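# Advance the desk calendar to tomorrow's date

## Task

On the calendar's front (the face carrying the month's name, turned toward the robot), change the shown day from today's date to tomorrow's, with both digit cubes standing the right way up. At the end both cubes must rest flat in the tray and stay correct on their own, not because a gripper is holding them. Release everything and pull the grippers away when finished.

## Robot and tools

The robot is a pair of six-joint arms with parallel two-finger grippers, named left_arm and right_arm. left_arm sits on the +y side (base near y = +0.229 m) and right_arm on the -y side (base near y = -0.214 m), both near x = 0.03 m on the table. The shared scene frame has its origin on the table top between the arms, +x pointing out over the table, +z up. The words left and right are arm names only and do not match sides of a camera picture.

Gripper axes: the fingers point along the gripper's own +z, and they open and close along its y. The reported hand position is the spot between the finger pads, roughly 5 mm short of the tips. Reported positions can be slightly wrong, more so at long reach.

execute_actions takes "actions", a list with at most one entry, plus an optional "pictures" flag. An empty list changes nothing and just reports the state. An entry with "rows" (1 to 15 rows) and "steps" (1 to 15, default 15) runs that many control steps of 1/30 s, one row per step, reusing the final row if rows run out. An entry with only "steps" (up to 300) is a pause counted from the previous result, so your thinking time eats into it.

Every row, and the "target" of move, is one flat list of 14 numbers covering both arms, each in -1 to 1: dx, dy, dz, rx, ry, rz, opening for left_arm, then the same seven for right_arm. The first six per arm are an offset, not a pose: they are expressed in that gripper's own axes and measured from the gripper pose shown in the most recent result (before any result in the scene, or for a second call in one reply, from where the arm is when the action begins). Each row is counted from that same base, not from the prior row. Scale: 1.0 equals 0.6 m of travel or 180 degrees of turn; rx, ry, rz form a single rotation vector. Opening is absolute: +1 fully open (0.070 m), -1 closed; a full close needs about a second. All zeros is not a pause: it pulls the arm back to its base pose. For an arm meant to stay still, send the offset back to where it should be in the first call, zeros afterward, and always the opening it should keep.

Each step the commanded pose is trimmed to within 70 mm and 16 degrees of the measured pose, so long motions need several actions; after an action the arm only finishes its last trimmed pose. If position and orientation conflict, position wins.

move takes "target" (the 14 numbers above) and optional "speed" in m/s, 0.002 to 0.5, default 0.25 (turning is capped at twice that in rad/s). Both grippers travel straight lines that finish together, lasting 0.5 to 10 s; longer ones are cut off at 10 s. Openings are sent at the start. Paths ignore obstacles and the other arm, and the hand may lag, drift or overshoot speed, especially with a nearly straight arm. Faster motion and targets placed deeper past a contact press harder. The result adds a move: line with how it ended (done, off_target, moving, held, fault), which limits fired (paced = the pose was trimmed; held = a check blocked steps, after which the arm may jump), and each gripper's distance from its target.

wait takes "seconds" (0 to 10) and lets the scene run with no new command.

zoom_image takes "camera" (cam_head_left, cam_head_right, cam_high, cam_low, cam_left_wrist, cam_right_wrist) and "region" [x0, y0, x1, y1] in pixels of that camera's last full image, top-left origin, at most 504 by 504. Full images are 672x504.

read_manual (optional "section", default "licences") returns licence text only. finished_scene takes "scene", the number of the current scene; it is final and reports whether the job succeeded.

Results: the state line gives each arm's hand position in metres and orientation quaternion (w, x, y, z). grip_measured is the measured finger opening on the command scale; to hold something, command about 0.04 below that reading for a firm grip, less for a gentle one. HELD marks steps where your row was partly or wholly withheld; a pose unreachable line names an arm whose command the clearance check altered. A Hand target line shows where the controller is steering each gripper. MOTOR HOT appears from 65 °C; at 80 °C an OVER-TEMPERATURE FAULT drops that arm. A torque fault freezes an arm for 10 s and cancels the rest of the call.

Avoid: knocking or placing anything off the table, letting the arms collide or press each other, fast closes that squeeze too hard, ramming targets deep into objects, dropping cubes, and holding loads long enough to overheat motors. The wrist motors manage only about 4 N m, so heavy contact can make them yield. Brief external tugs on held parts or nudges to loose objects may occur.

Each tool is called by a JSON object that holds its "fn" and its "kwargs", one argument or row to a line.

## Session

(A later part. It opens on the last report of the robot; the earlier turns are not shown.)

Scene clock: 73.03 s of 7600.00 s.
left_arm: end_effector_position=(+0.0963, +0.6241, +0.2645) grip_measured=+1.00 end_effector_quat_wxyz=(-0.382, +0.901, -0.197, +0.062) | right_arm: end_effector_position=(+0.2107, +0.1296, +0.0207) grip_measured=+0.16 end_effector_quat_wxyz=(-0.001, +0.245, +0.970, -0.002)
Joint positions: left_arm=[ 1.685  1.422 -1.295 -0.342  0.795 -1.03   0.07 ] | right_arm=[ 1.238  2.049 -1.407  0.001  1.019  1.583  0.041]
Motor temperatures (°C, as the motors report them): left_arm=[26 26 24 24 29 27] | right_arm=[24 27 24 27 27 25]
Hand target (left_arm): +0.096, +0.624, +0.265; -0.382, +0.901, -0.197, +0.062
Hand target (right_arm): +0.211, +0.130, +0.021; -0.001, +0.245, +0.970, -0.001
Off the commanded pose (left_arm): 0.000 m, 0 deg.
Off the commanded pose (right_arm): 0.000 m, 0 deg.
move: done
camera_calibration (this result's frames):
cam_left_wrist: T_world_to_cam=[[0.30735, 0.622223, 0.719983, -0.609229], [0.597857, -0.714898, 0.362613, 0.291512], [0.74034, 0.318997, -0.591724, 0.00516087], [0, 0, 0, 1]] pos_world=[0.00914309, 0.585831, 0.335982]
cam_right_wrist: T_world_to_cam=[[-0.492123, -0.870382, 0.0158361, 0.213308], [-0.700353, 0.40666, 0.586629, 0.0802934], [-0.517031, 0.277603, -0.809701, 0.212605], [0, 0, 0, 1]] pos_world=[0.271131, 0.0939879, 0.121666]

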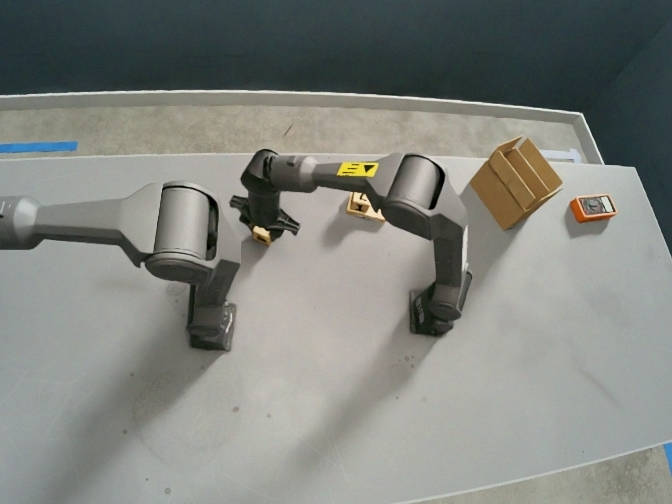

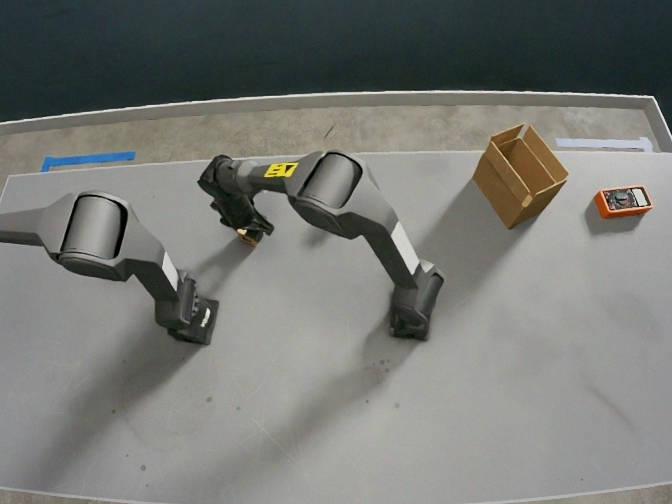

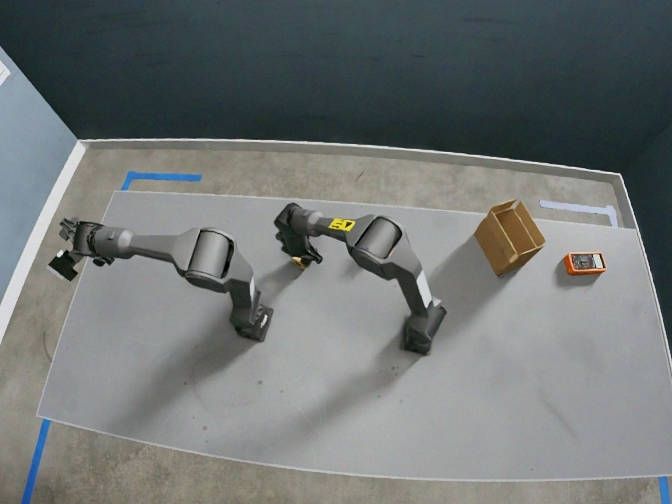

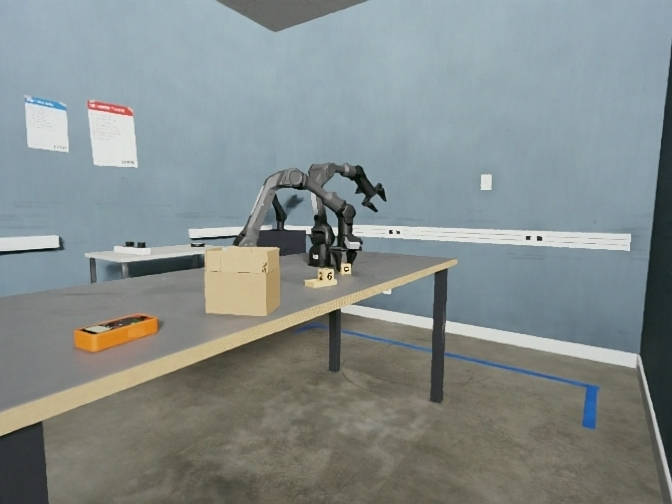

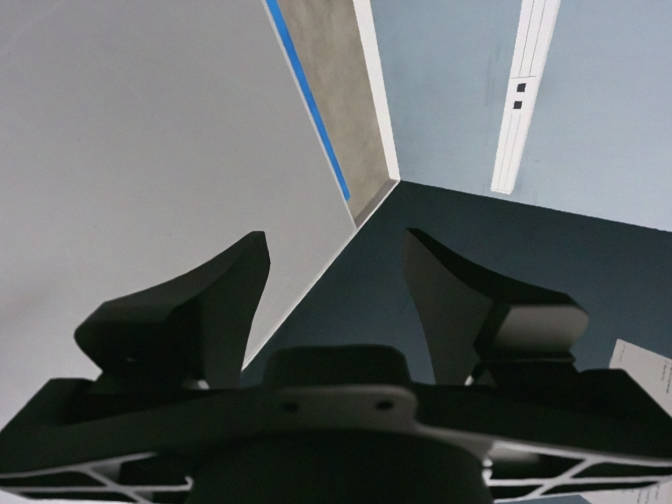

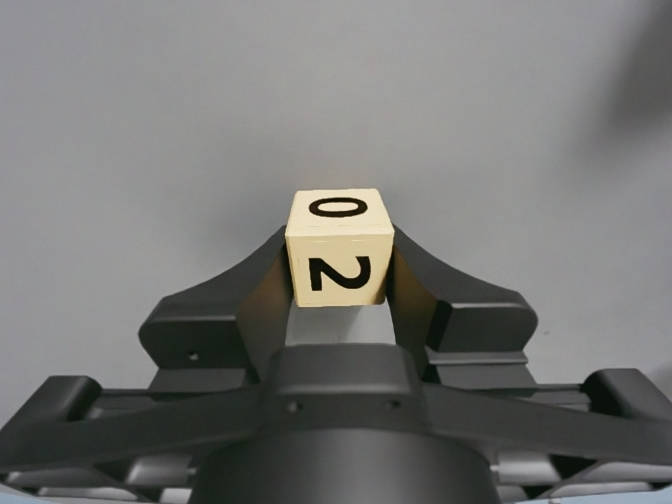

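{"fn": "move", "kwargs": {
  "target": [0,0,0,0,0,0,1,0,0,-0.08,0,0,0,0.06],
  "speed": 0.1
}}

{"fn": "move", "kwargs": {
  "target": [0,0,0,0,0,0,1,-0.2967,-0.3346,-0.048,0,0,-0.572,0.06],
  "speed": 0.3
}}

Scene clock: 76.33 s of 7600.00 s.
left_arm: end_effector_position=(+0.0963, +0.6241, +0.2645) grip_measured=+1.00 end_effector_quat_wxyz=(-0.382, +0.901, -0.197, +0.062) | right_arm: end_effector_position=(+0.2113, +0.1307, +0.0700) grip_measured=+0.16 end_effector_quat_wxyz=(-0.000, +0.245, +0.970, -0.000)
Joint positions: left_arm=[ 1.685  1.422 -1.295 -0.342  0.795 -1.03   0.07 ] | right_arm=[ 1.238  1.985 -1.511  0.001  1.184  1.583  0.041]
Motor temperatures (°C, as the motors report them): left_arm=[26 26 24 24 29 27] | right_arm=[24 28 24 27 27 25]
Hand target (left_arm): +0.096, +0.624, +0.265; -0.382, +0.901, -0.197, +0.062
Hand target (right_arm): +0.211, +0.130, +0.069; -0.001, +0.245, +0.970, -0.002
Off the commanded pose (left_arm): 0.000 m, 0 deg.
Off the commanded pose (right_arm): 0.002 m, 0 deg.
move: done
camera_calibration (this result's frames):
cam_left_wrist: T_world_to_cam=[[0.30735, 0.622223, 0.719983, -0.609229], [0.597857, -0.714898, 0.362613, 0.291512], [0.74034, 0.318997, -0.591724, 0.00516074], [0, 0, 0, 1]] pos_world=[0.00914312, 0.585831, 0.335982]
cam_right_wrist: T_world_to_cam=[[-0.492208, -0.870385, 0.0126748, 0.214038], [-0.701158, 0.405054, 0.586779, 0.0517364], [-0.515857, 0.27993, -0.809648, 0.251999], [0, 0, 0, 1]] pos_world=[0.271622, 0.0947972, 0.17096]

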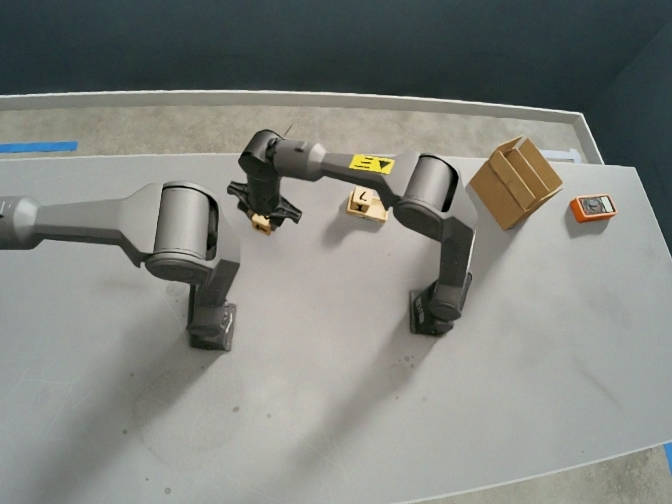

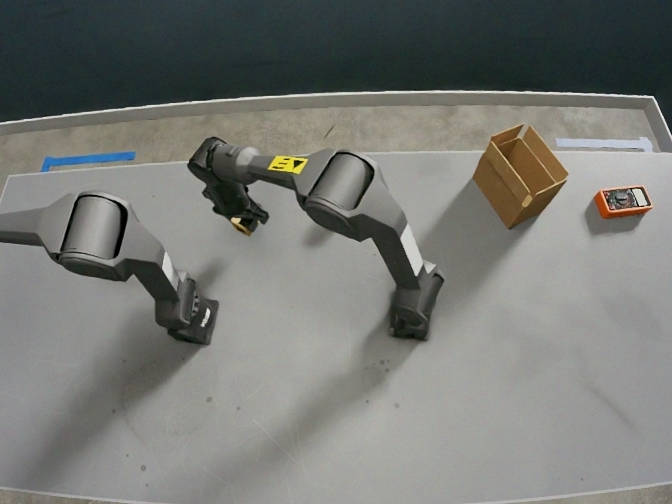

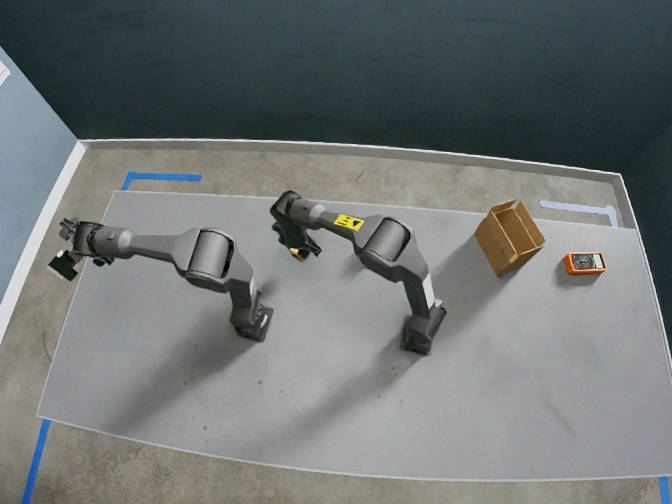

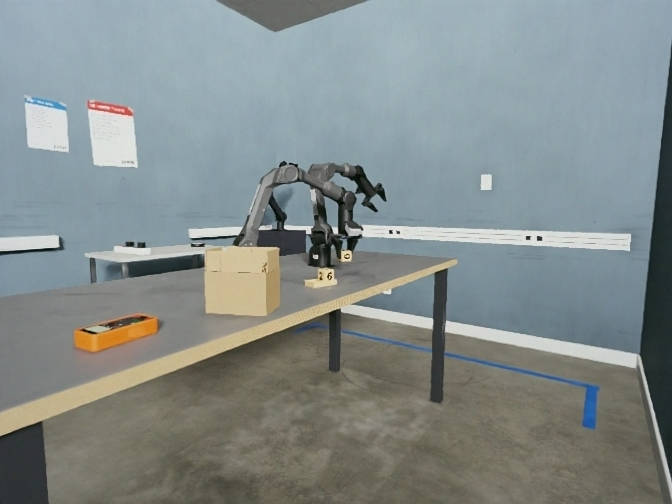

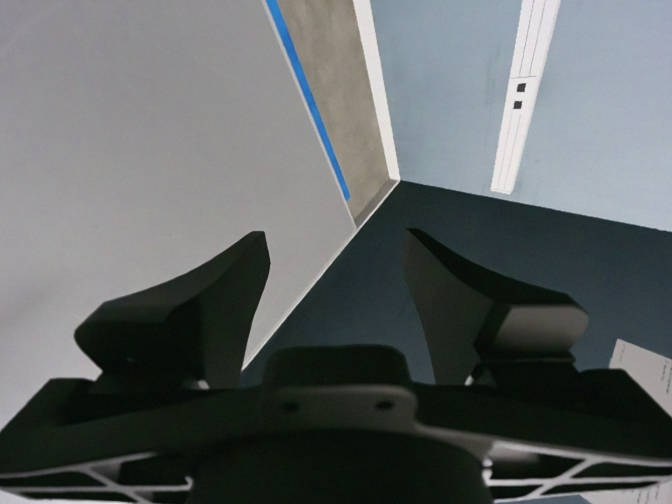

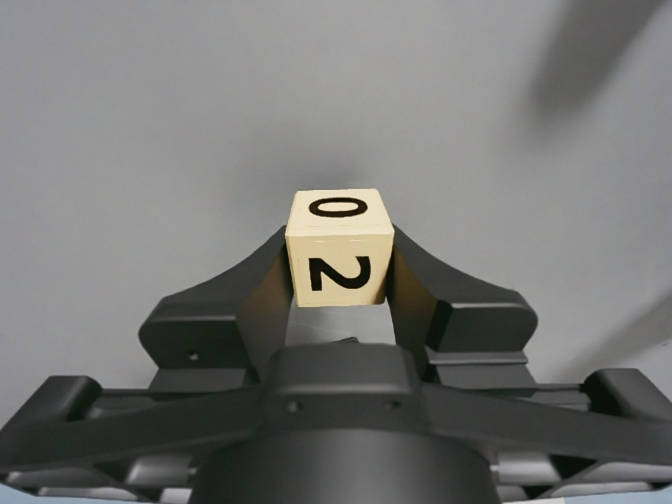

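Scene clock: 79.77 s of 7600.00 s.
left_arm: end_effector_position=(+0.0963, +0.6241, +0.2645) grip_measured=+1.00 end_effector_quat_wxyz=(-0.382, +0.901, -0.197, +0.062) | right_arm: end_effector_position=(+0.2781, -0.1327, +0.1022) grip_measured=+0.16 end_effector_quat_wxyz=(-0.001, -0.606, +0.796, -0.007)
Joint positions: left_arm=[ 1.685  1.422 -1.295 -0.342  0.795 -1.03   0.07 ] | right_arm=[ 0.481  1.513 -1.002 -0.016  1.144 -0.964  0.041]
Motor temperatures (°C, as the motors report them): left_arm=[26 26 24 24 29 27] | right_arm=[24 28 24 27 27 25]
Hand target (left_arm): +0.096, +0.624, +0.265; -0.382, +0.901, -0.197, +0.062
Hand target (right_arm): +0.278, -0.132, +0.102; -0.000, -0.606, +0.795, -0.007
Off the commanded pose (left_arm): 0.000 m, 0 deg.
Off the commanded pose (right_arm): 0.007 m, 1 deg.
move: off_target (right_arm)
camera_calibration (this result's frames):
cam_left_wrist: T_world_to_cam=[[0.30735, 0.622223, 0.719983, -0.609229], [0.597857, -0.714898, 0.362613, 0.291512], [0.74034, 0.318998, -0.591724, 0.00516065], [0, 0, 0, 1]] pos_world=[0.00914308, 0.585831, 0.335982]
cam_right_wrist: T_world_to_cam=[[0.958262, -0.284966, 0.0229739, -0.309516], [-0.242307, -0.766901, 0.594264, -0.0975482], [-0.151727, -0.575027, -0.803942, 0.170965], [0, 0, 0, 1]] pos_world=[0.298901, -0.0647019, 0.202526]

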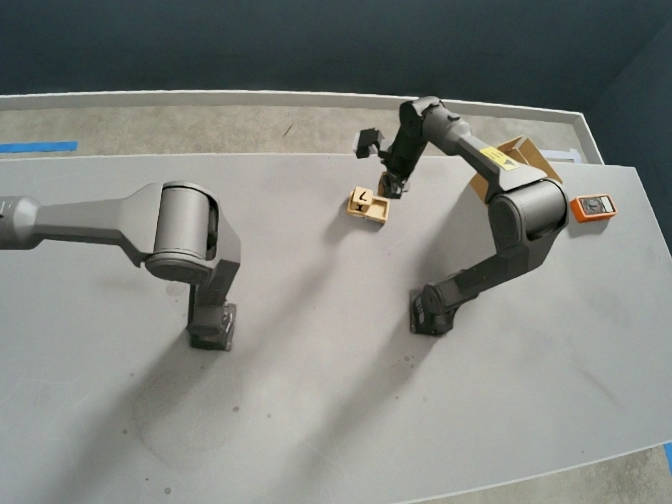

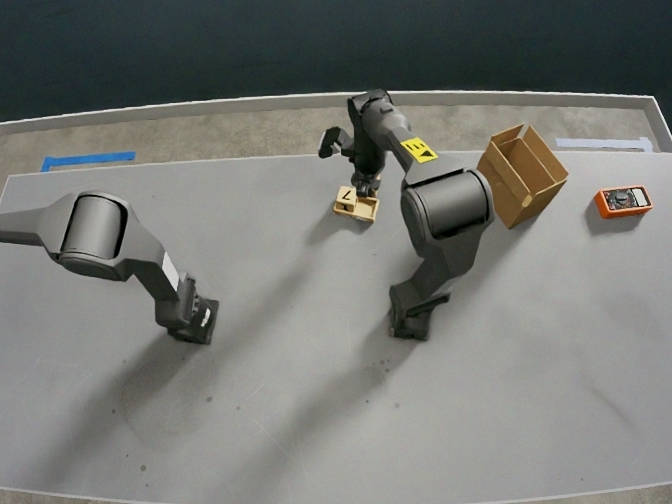

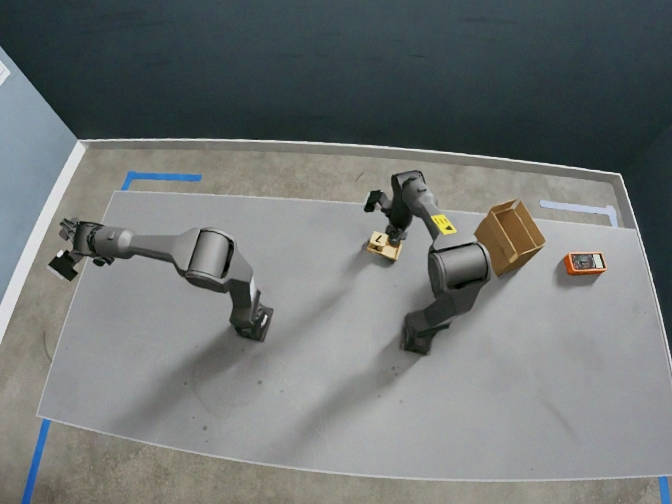

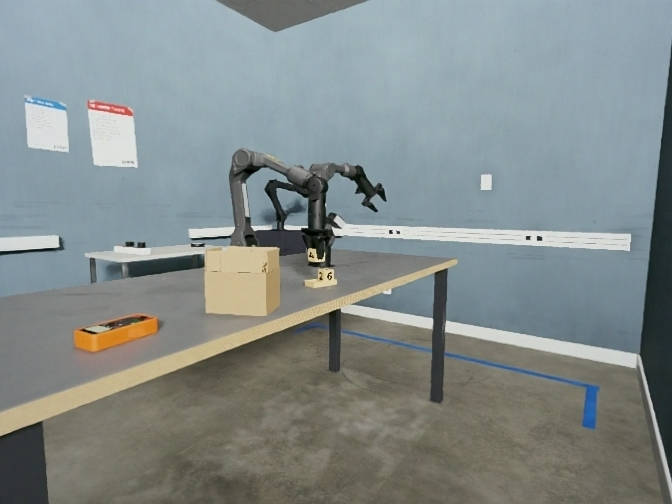

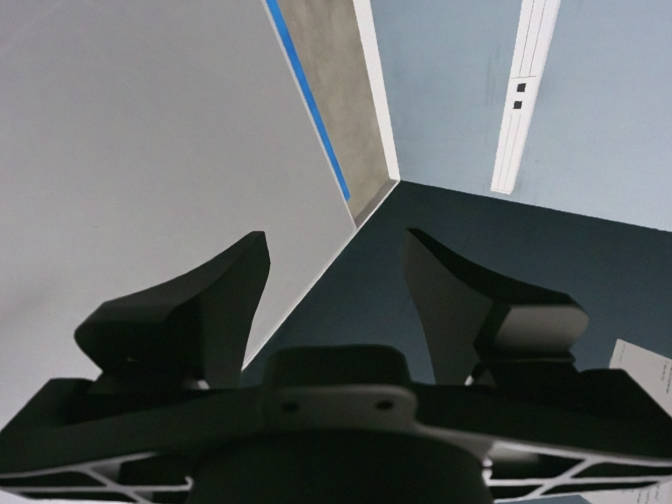

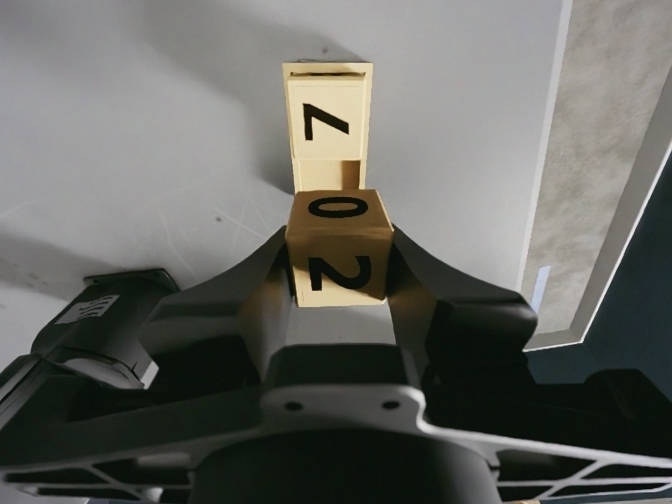

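{"fn": "move", "kwargs": {
  "target": [0,0,0,0,0,0,1,0,0.011,0.087,-0.004,-0.003,0,0.06],
  "speed": 0.035
}}

{"fn": "zoom_image", "kwargs": {
  "camera": "cam_head_left",
  "region": [330,165,420,235]
}}

Scene clock: 84.30 s of 7600.00 s.
left_arm: end_effector_position=(+0.0963, +0.6241, +0.2645) grip_measured=+1.00 end_effector_quat_wxyz=(-0.382, +0.901, -0.197, +0.062) | right_arm: end_effector_position=(+0.2714, -0.1318, +0.0494) grip_measured=+0.16 end_effector_quat_wxyz=(-0.001, -0.606, +0.795, +0.001)
Joint positions: left_arm=[ 1.685  1.422 -1.295 -0.342  0.795 -1.03   0.07 ] | right_arm=[ 0.48   1.582 -0.847  0.001  0.926 -0.972  0.041]
Motor temperatures (°C, as the motors report them): left_arm=[26 26 24 24 29 27] | right_arm=[24 28 24 27 27 25]
Hand target (left_arm): +0.096, +0.624, +0.265; -0.382, +0.901, -0.197, +0.062
Hand target (right_arm): +0.272, -0.132, +0.050; -0.001, -0.606, +0.795, +0.001
Off the commanded pose (left_arm): 0.000 m, 0 deg.
Off the commanded pose (right_arm): 0.001 m, 0 deg.
move: done
camera_calibration (this result's frames):
cam_left_wrist: T_world_to_cam=[[0.30735, 0.622223, 0.719983, -0.609229], [0.597857, -0.714898, 0.362613, 0.291512], [0.74034, 0.318998, -0.591724, 0.00516074], [0, 0, 0, 1]] pos_world=[0.0091431, 0.585831, 0.335982]
cam_right_wrist: T_world_to_cam=[[0.958487, -0.28498, 0.00942096, -0.301004], [-0.235954, -0.77418, 0.587342, -0.0694397], [-0.160087, -0.565183, -0.809284, 0.131852], [0, 0, 0, 1]] pos_world=[0.293232, -0.0650182, 0.150327]

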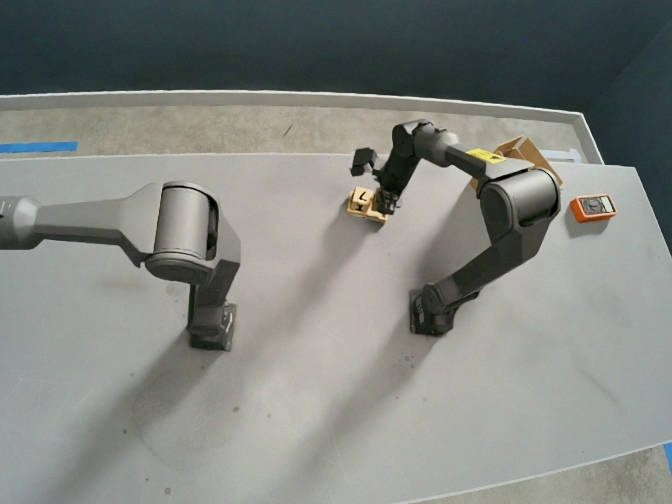

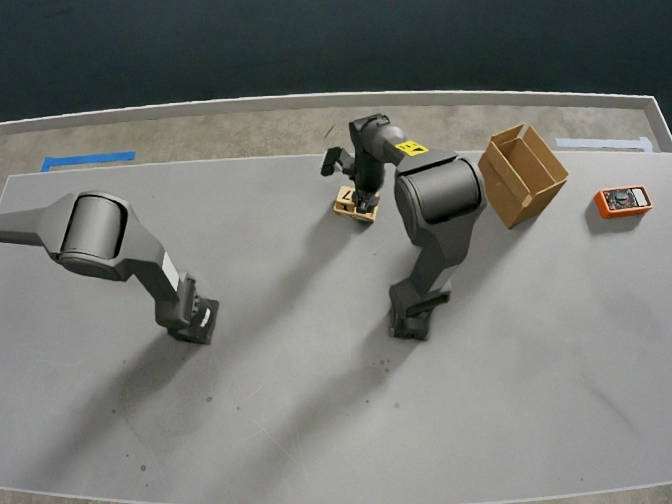

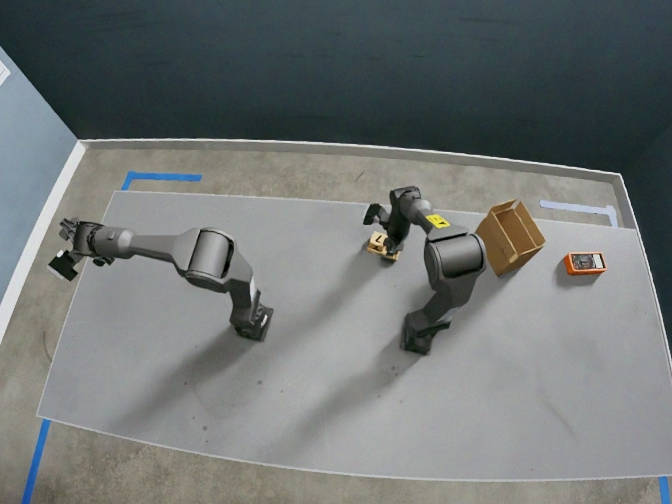

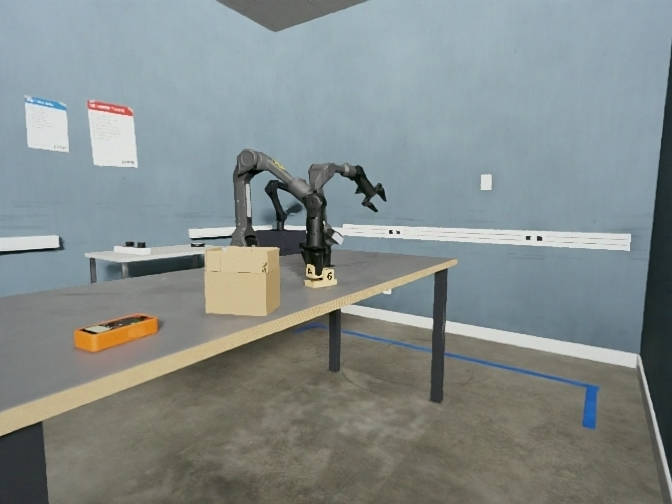

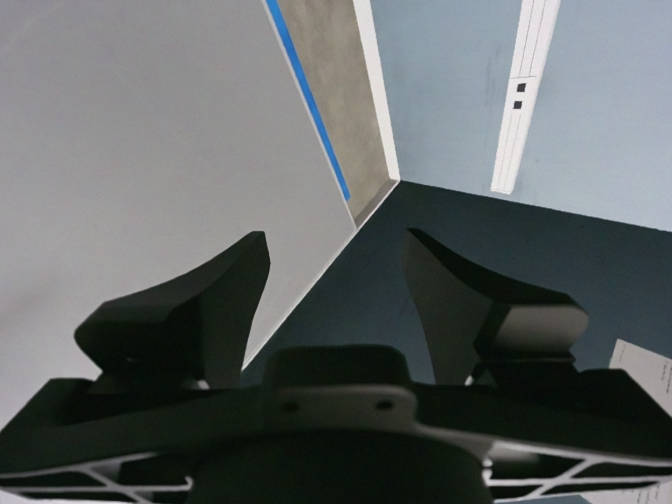

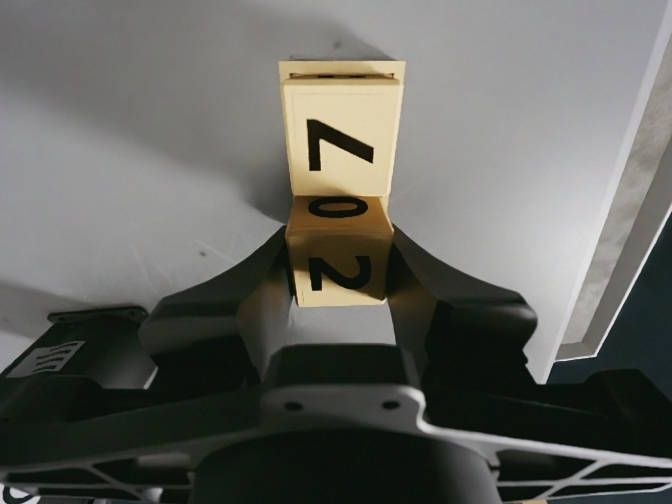

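Region (330, 165, 420, 235) of cam_head_left's 672x504 image, scaled by 5.600, with more detail than that image has.

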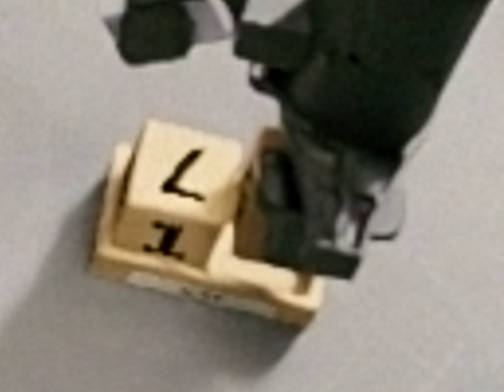

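Gap about 5 mm; shift 3 mm toward the neighbour.

{"fn": "move", "kwargs": {
  "target": [0,0,0,0,0,0,1,-0.0055,-0.002,0,0,0,0,0.06],
  "speed": 0.01
}}

{"fn": "move", "kwargs": {
  "target": [0,0,0,0,0,0,1,0,0,0.03,0,0,0,0.06],
  "speed": 0.012
}}

Scene clock: 87.00 s of 7600.00 s.
left_arm: end_effector_position=(+0.0963, +0.6241, +0.2645) grip_measured=+1.00 end_effector_quat_wxyz=(-0.382, +0.901, -0.197, +0.062) | right_arm: end_effector_position=(+0.2735, -0.1289, +0.0494) grip_measured=+0.16 end_effector_quat_wxyz=(-0.001, -0.606, +0.796, +0.001)
Joint positions: left_arm=[ 1.685  1.422 -1.295 -0.342  0.795 -1.03   0.07 ] | right_arm=[ 0.488  1.591 -0.858  0.001  0.928 -0.964  0.041]
Motor temperatures (°C, as the motors report them): left_arm=[26 26 24 24 29 27] | right_arm=[24 28 24 27 27 25]
Hand target (left_arm): +0.096, +0.624, +0.265; -0.382, +0.901, -0.197, +0.062
Hand target (right_arm): +0.273, -0.129, +0.049; -0.001, -0.606, +0.795, +0.001
Off the commanded pose (left_arm): 0.000 m, 0 deg.
Off the commanded pose (right_arm): 0.000 m, 0 deg.
move: done
camera_calibration (this result's frames):
cam_left_wrist: T_world_to_cam=[[0.30735, 0.622223, 0.719983, -0.609229], [0.597856, -0.714898, 0.362613, 0.291512], [0.74034, 0.318997, -0.591724, 0.00516079], [0, 0, 0, 1]] pos_world=[0.00914311, 0.585831, 0.335982]
cam_right_wrist: T_world_to_cam=[[0.958435, -0.285143, 0.00973455, -0.302207], [-0.236295, -0.774198, 0.587181, -0.0666431], [-0.159894, -0.565075, -0.809397, 0.133803], [0, 0, 0, 1]] pos_world=[0.295293, -0.0621588, 0.150373]

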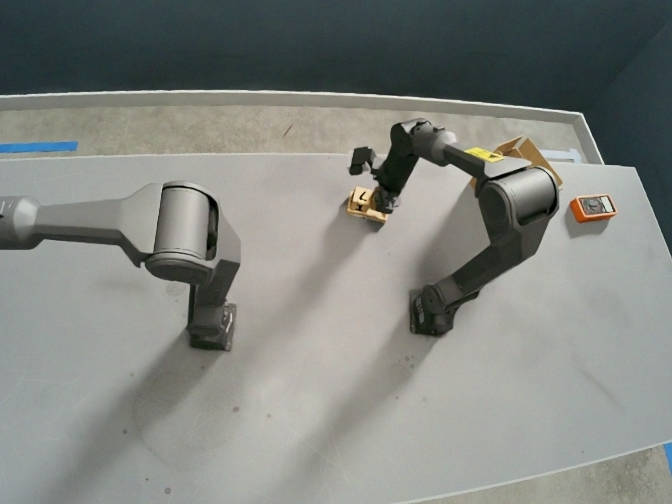

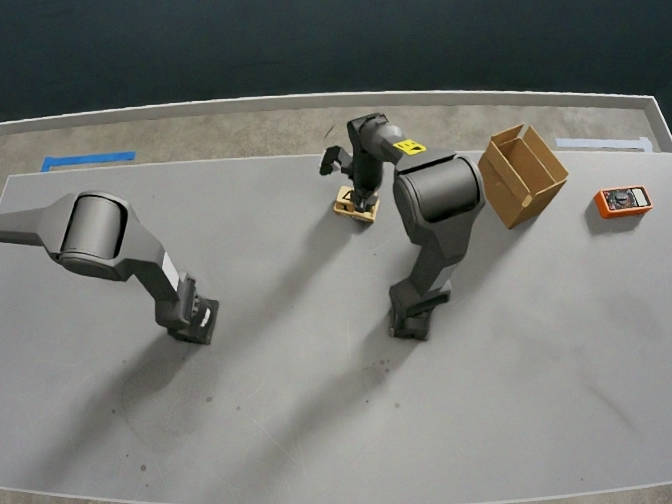

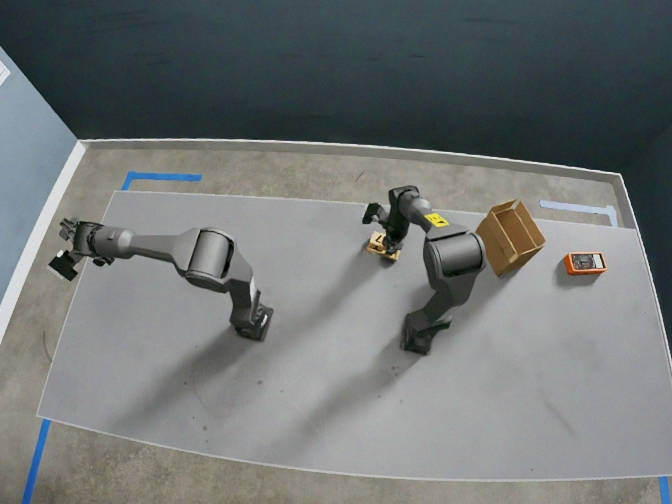

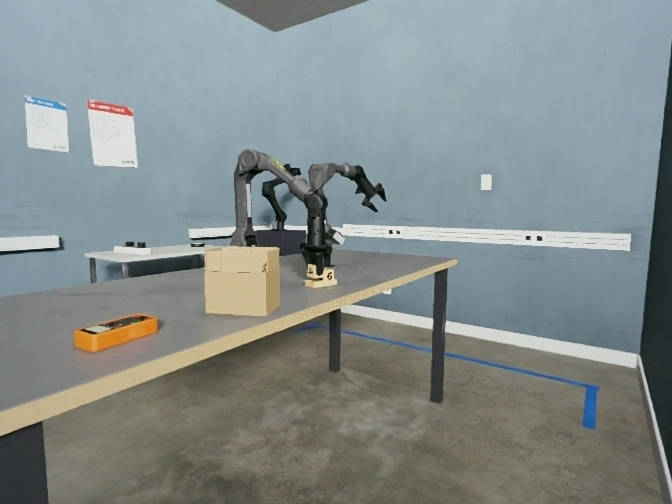

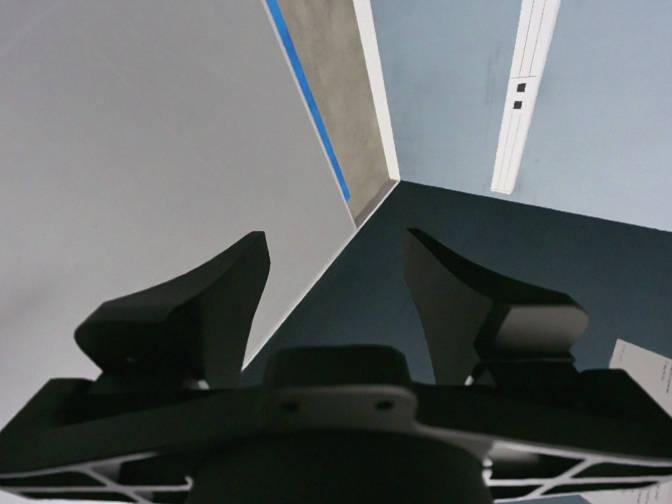

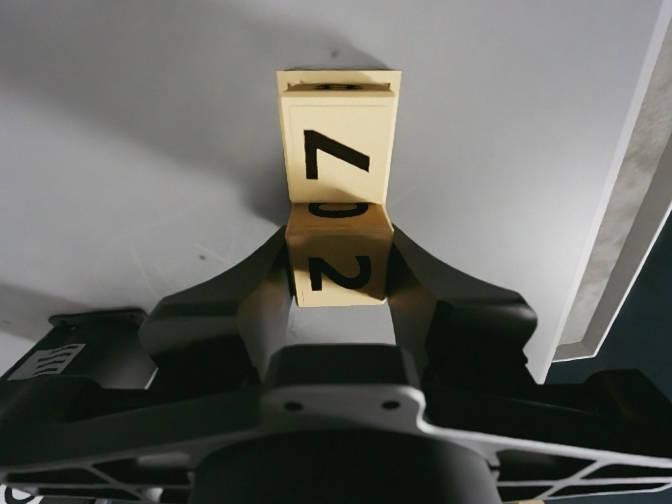

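Scene clock: 88.73 s of 7600.00 s.
left_arm: end_effector_position=(+0.0963, +0.6241, +0.2645) grip_measured=+1.00 end_effector_quat_wxyz=(-0.382, +0.901, -0.197, +0.062) | right_arm: end_effector_position=(+0.2732, -0.1290, +0.0312) grip_measured=+0.16 end_effector_quat_wxyz=(-0.001, -0.606, +0.796, +0.001)
Joint positions: left_arm=[ 1.685  1.422 -1.295 -0.342  0.795 -1.03   0.07 ] | right_arm=[ 0.488  1.63  -0.819  0.001  0.85  -0.964  0.041]
Motor temperatures (°C, as the motors report them): left_arm=[26 26 24 24 29 27] | right_arm=[24 28 24 27 26 25]
Hand target (left_arm): +0.096, +0.624, +0.265; -0.382, +0.901, -0.197, +0.062
Hand target (right_arm): +0.273, -0.129, +0.031; -0.001, -0.606, +0.796, +0.001
Off the commanded pose (left_arm): 0.000 m, 0 deg.
Off the commanded pose (right_arm): 0.000 m, 0 deg.
move: done
camera_calibration (this result's frames):
cam_left_wrist: T_world_to_cam=[[0.307349, 0.622223, 0.719983, -0.609229], [0.597857, -0.714898, 0.362613, 0.291512], [0.74034, 0.318998, -0.591724, 0.00516066], [0, 0, 0, 1]] pos_world=[0.00914309, 0.585831, 0.335982]
cam_right_wrist: T_world_to_cam=[[0.958432, -0.285162, 0.00951601, -0.301754], [-0.236179, -0.774205, 0.58722, -0.056062], [-0.160085, -0.565058, -0.809372, 0.119018], [0, 0, 0, 1]] pos_world=[0.295023, -0.0622003, 0.132122]

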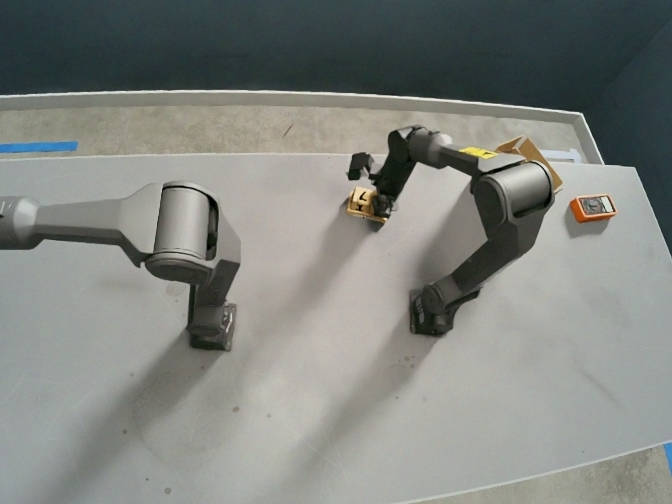

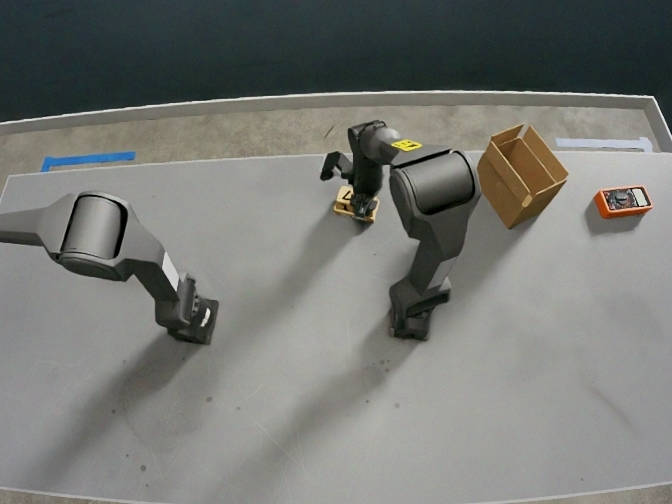

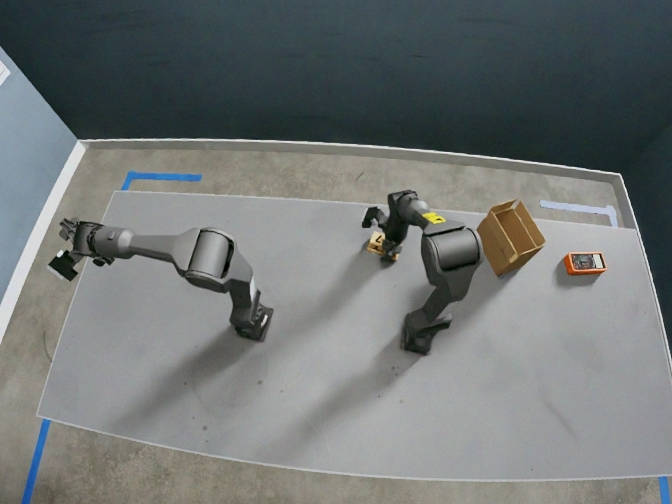

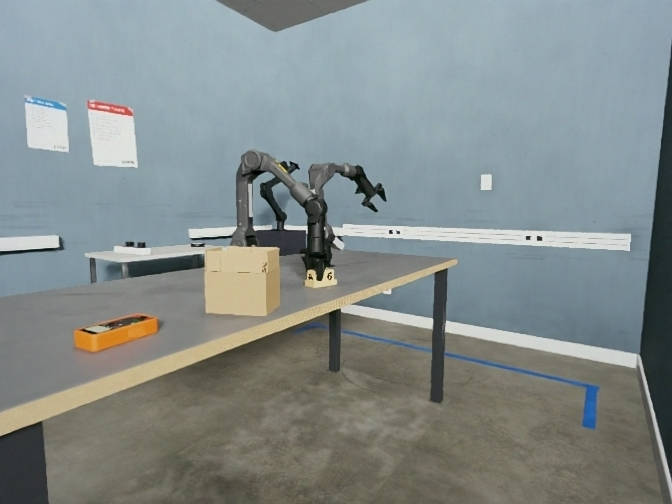

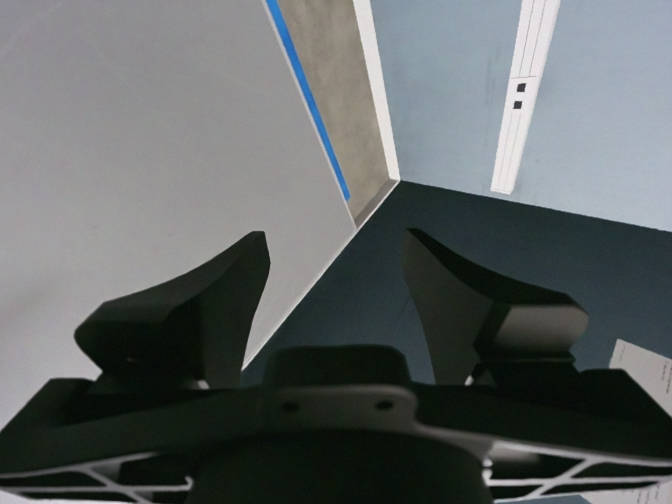

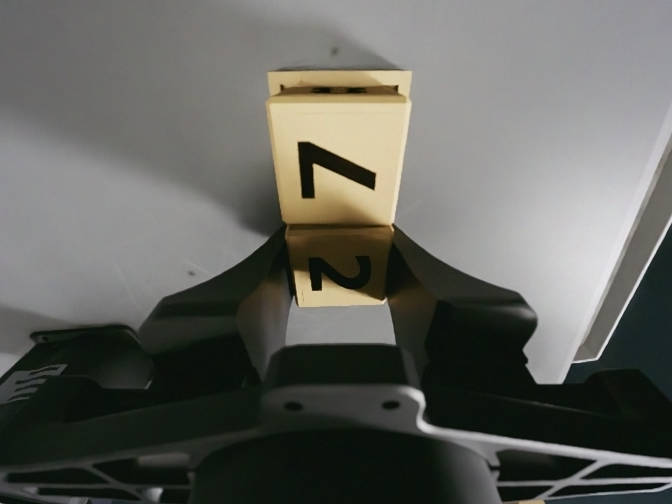

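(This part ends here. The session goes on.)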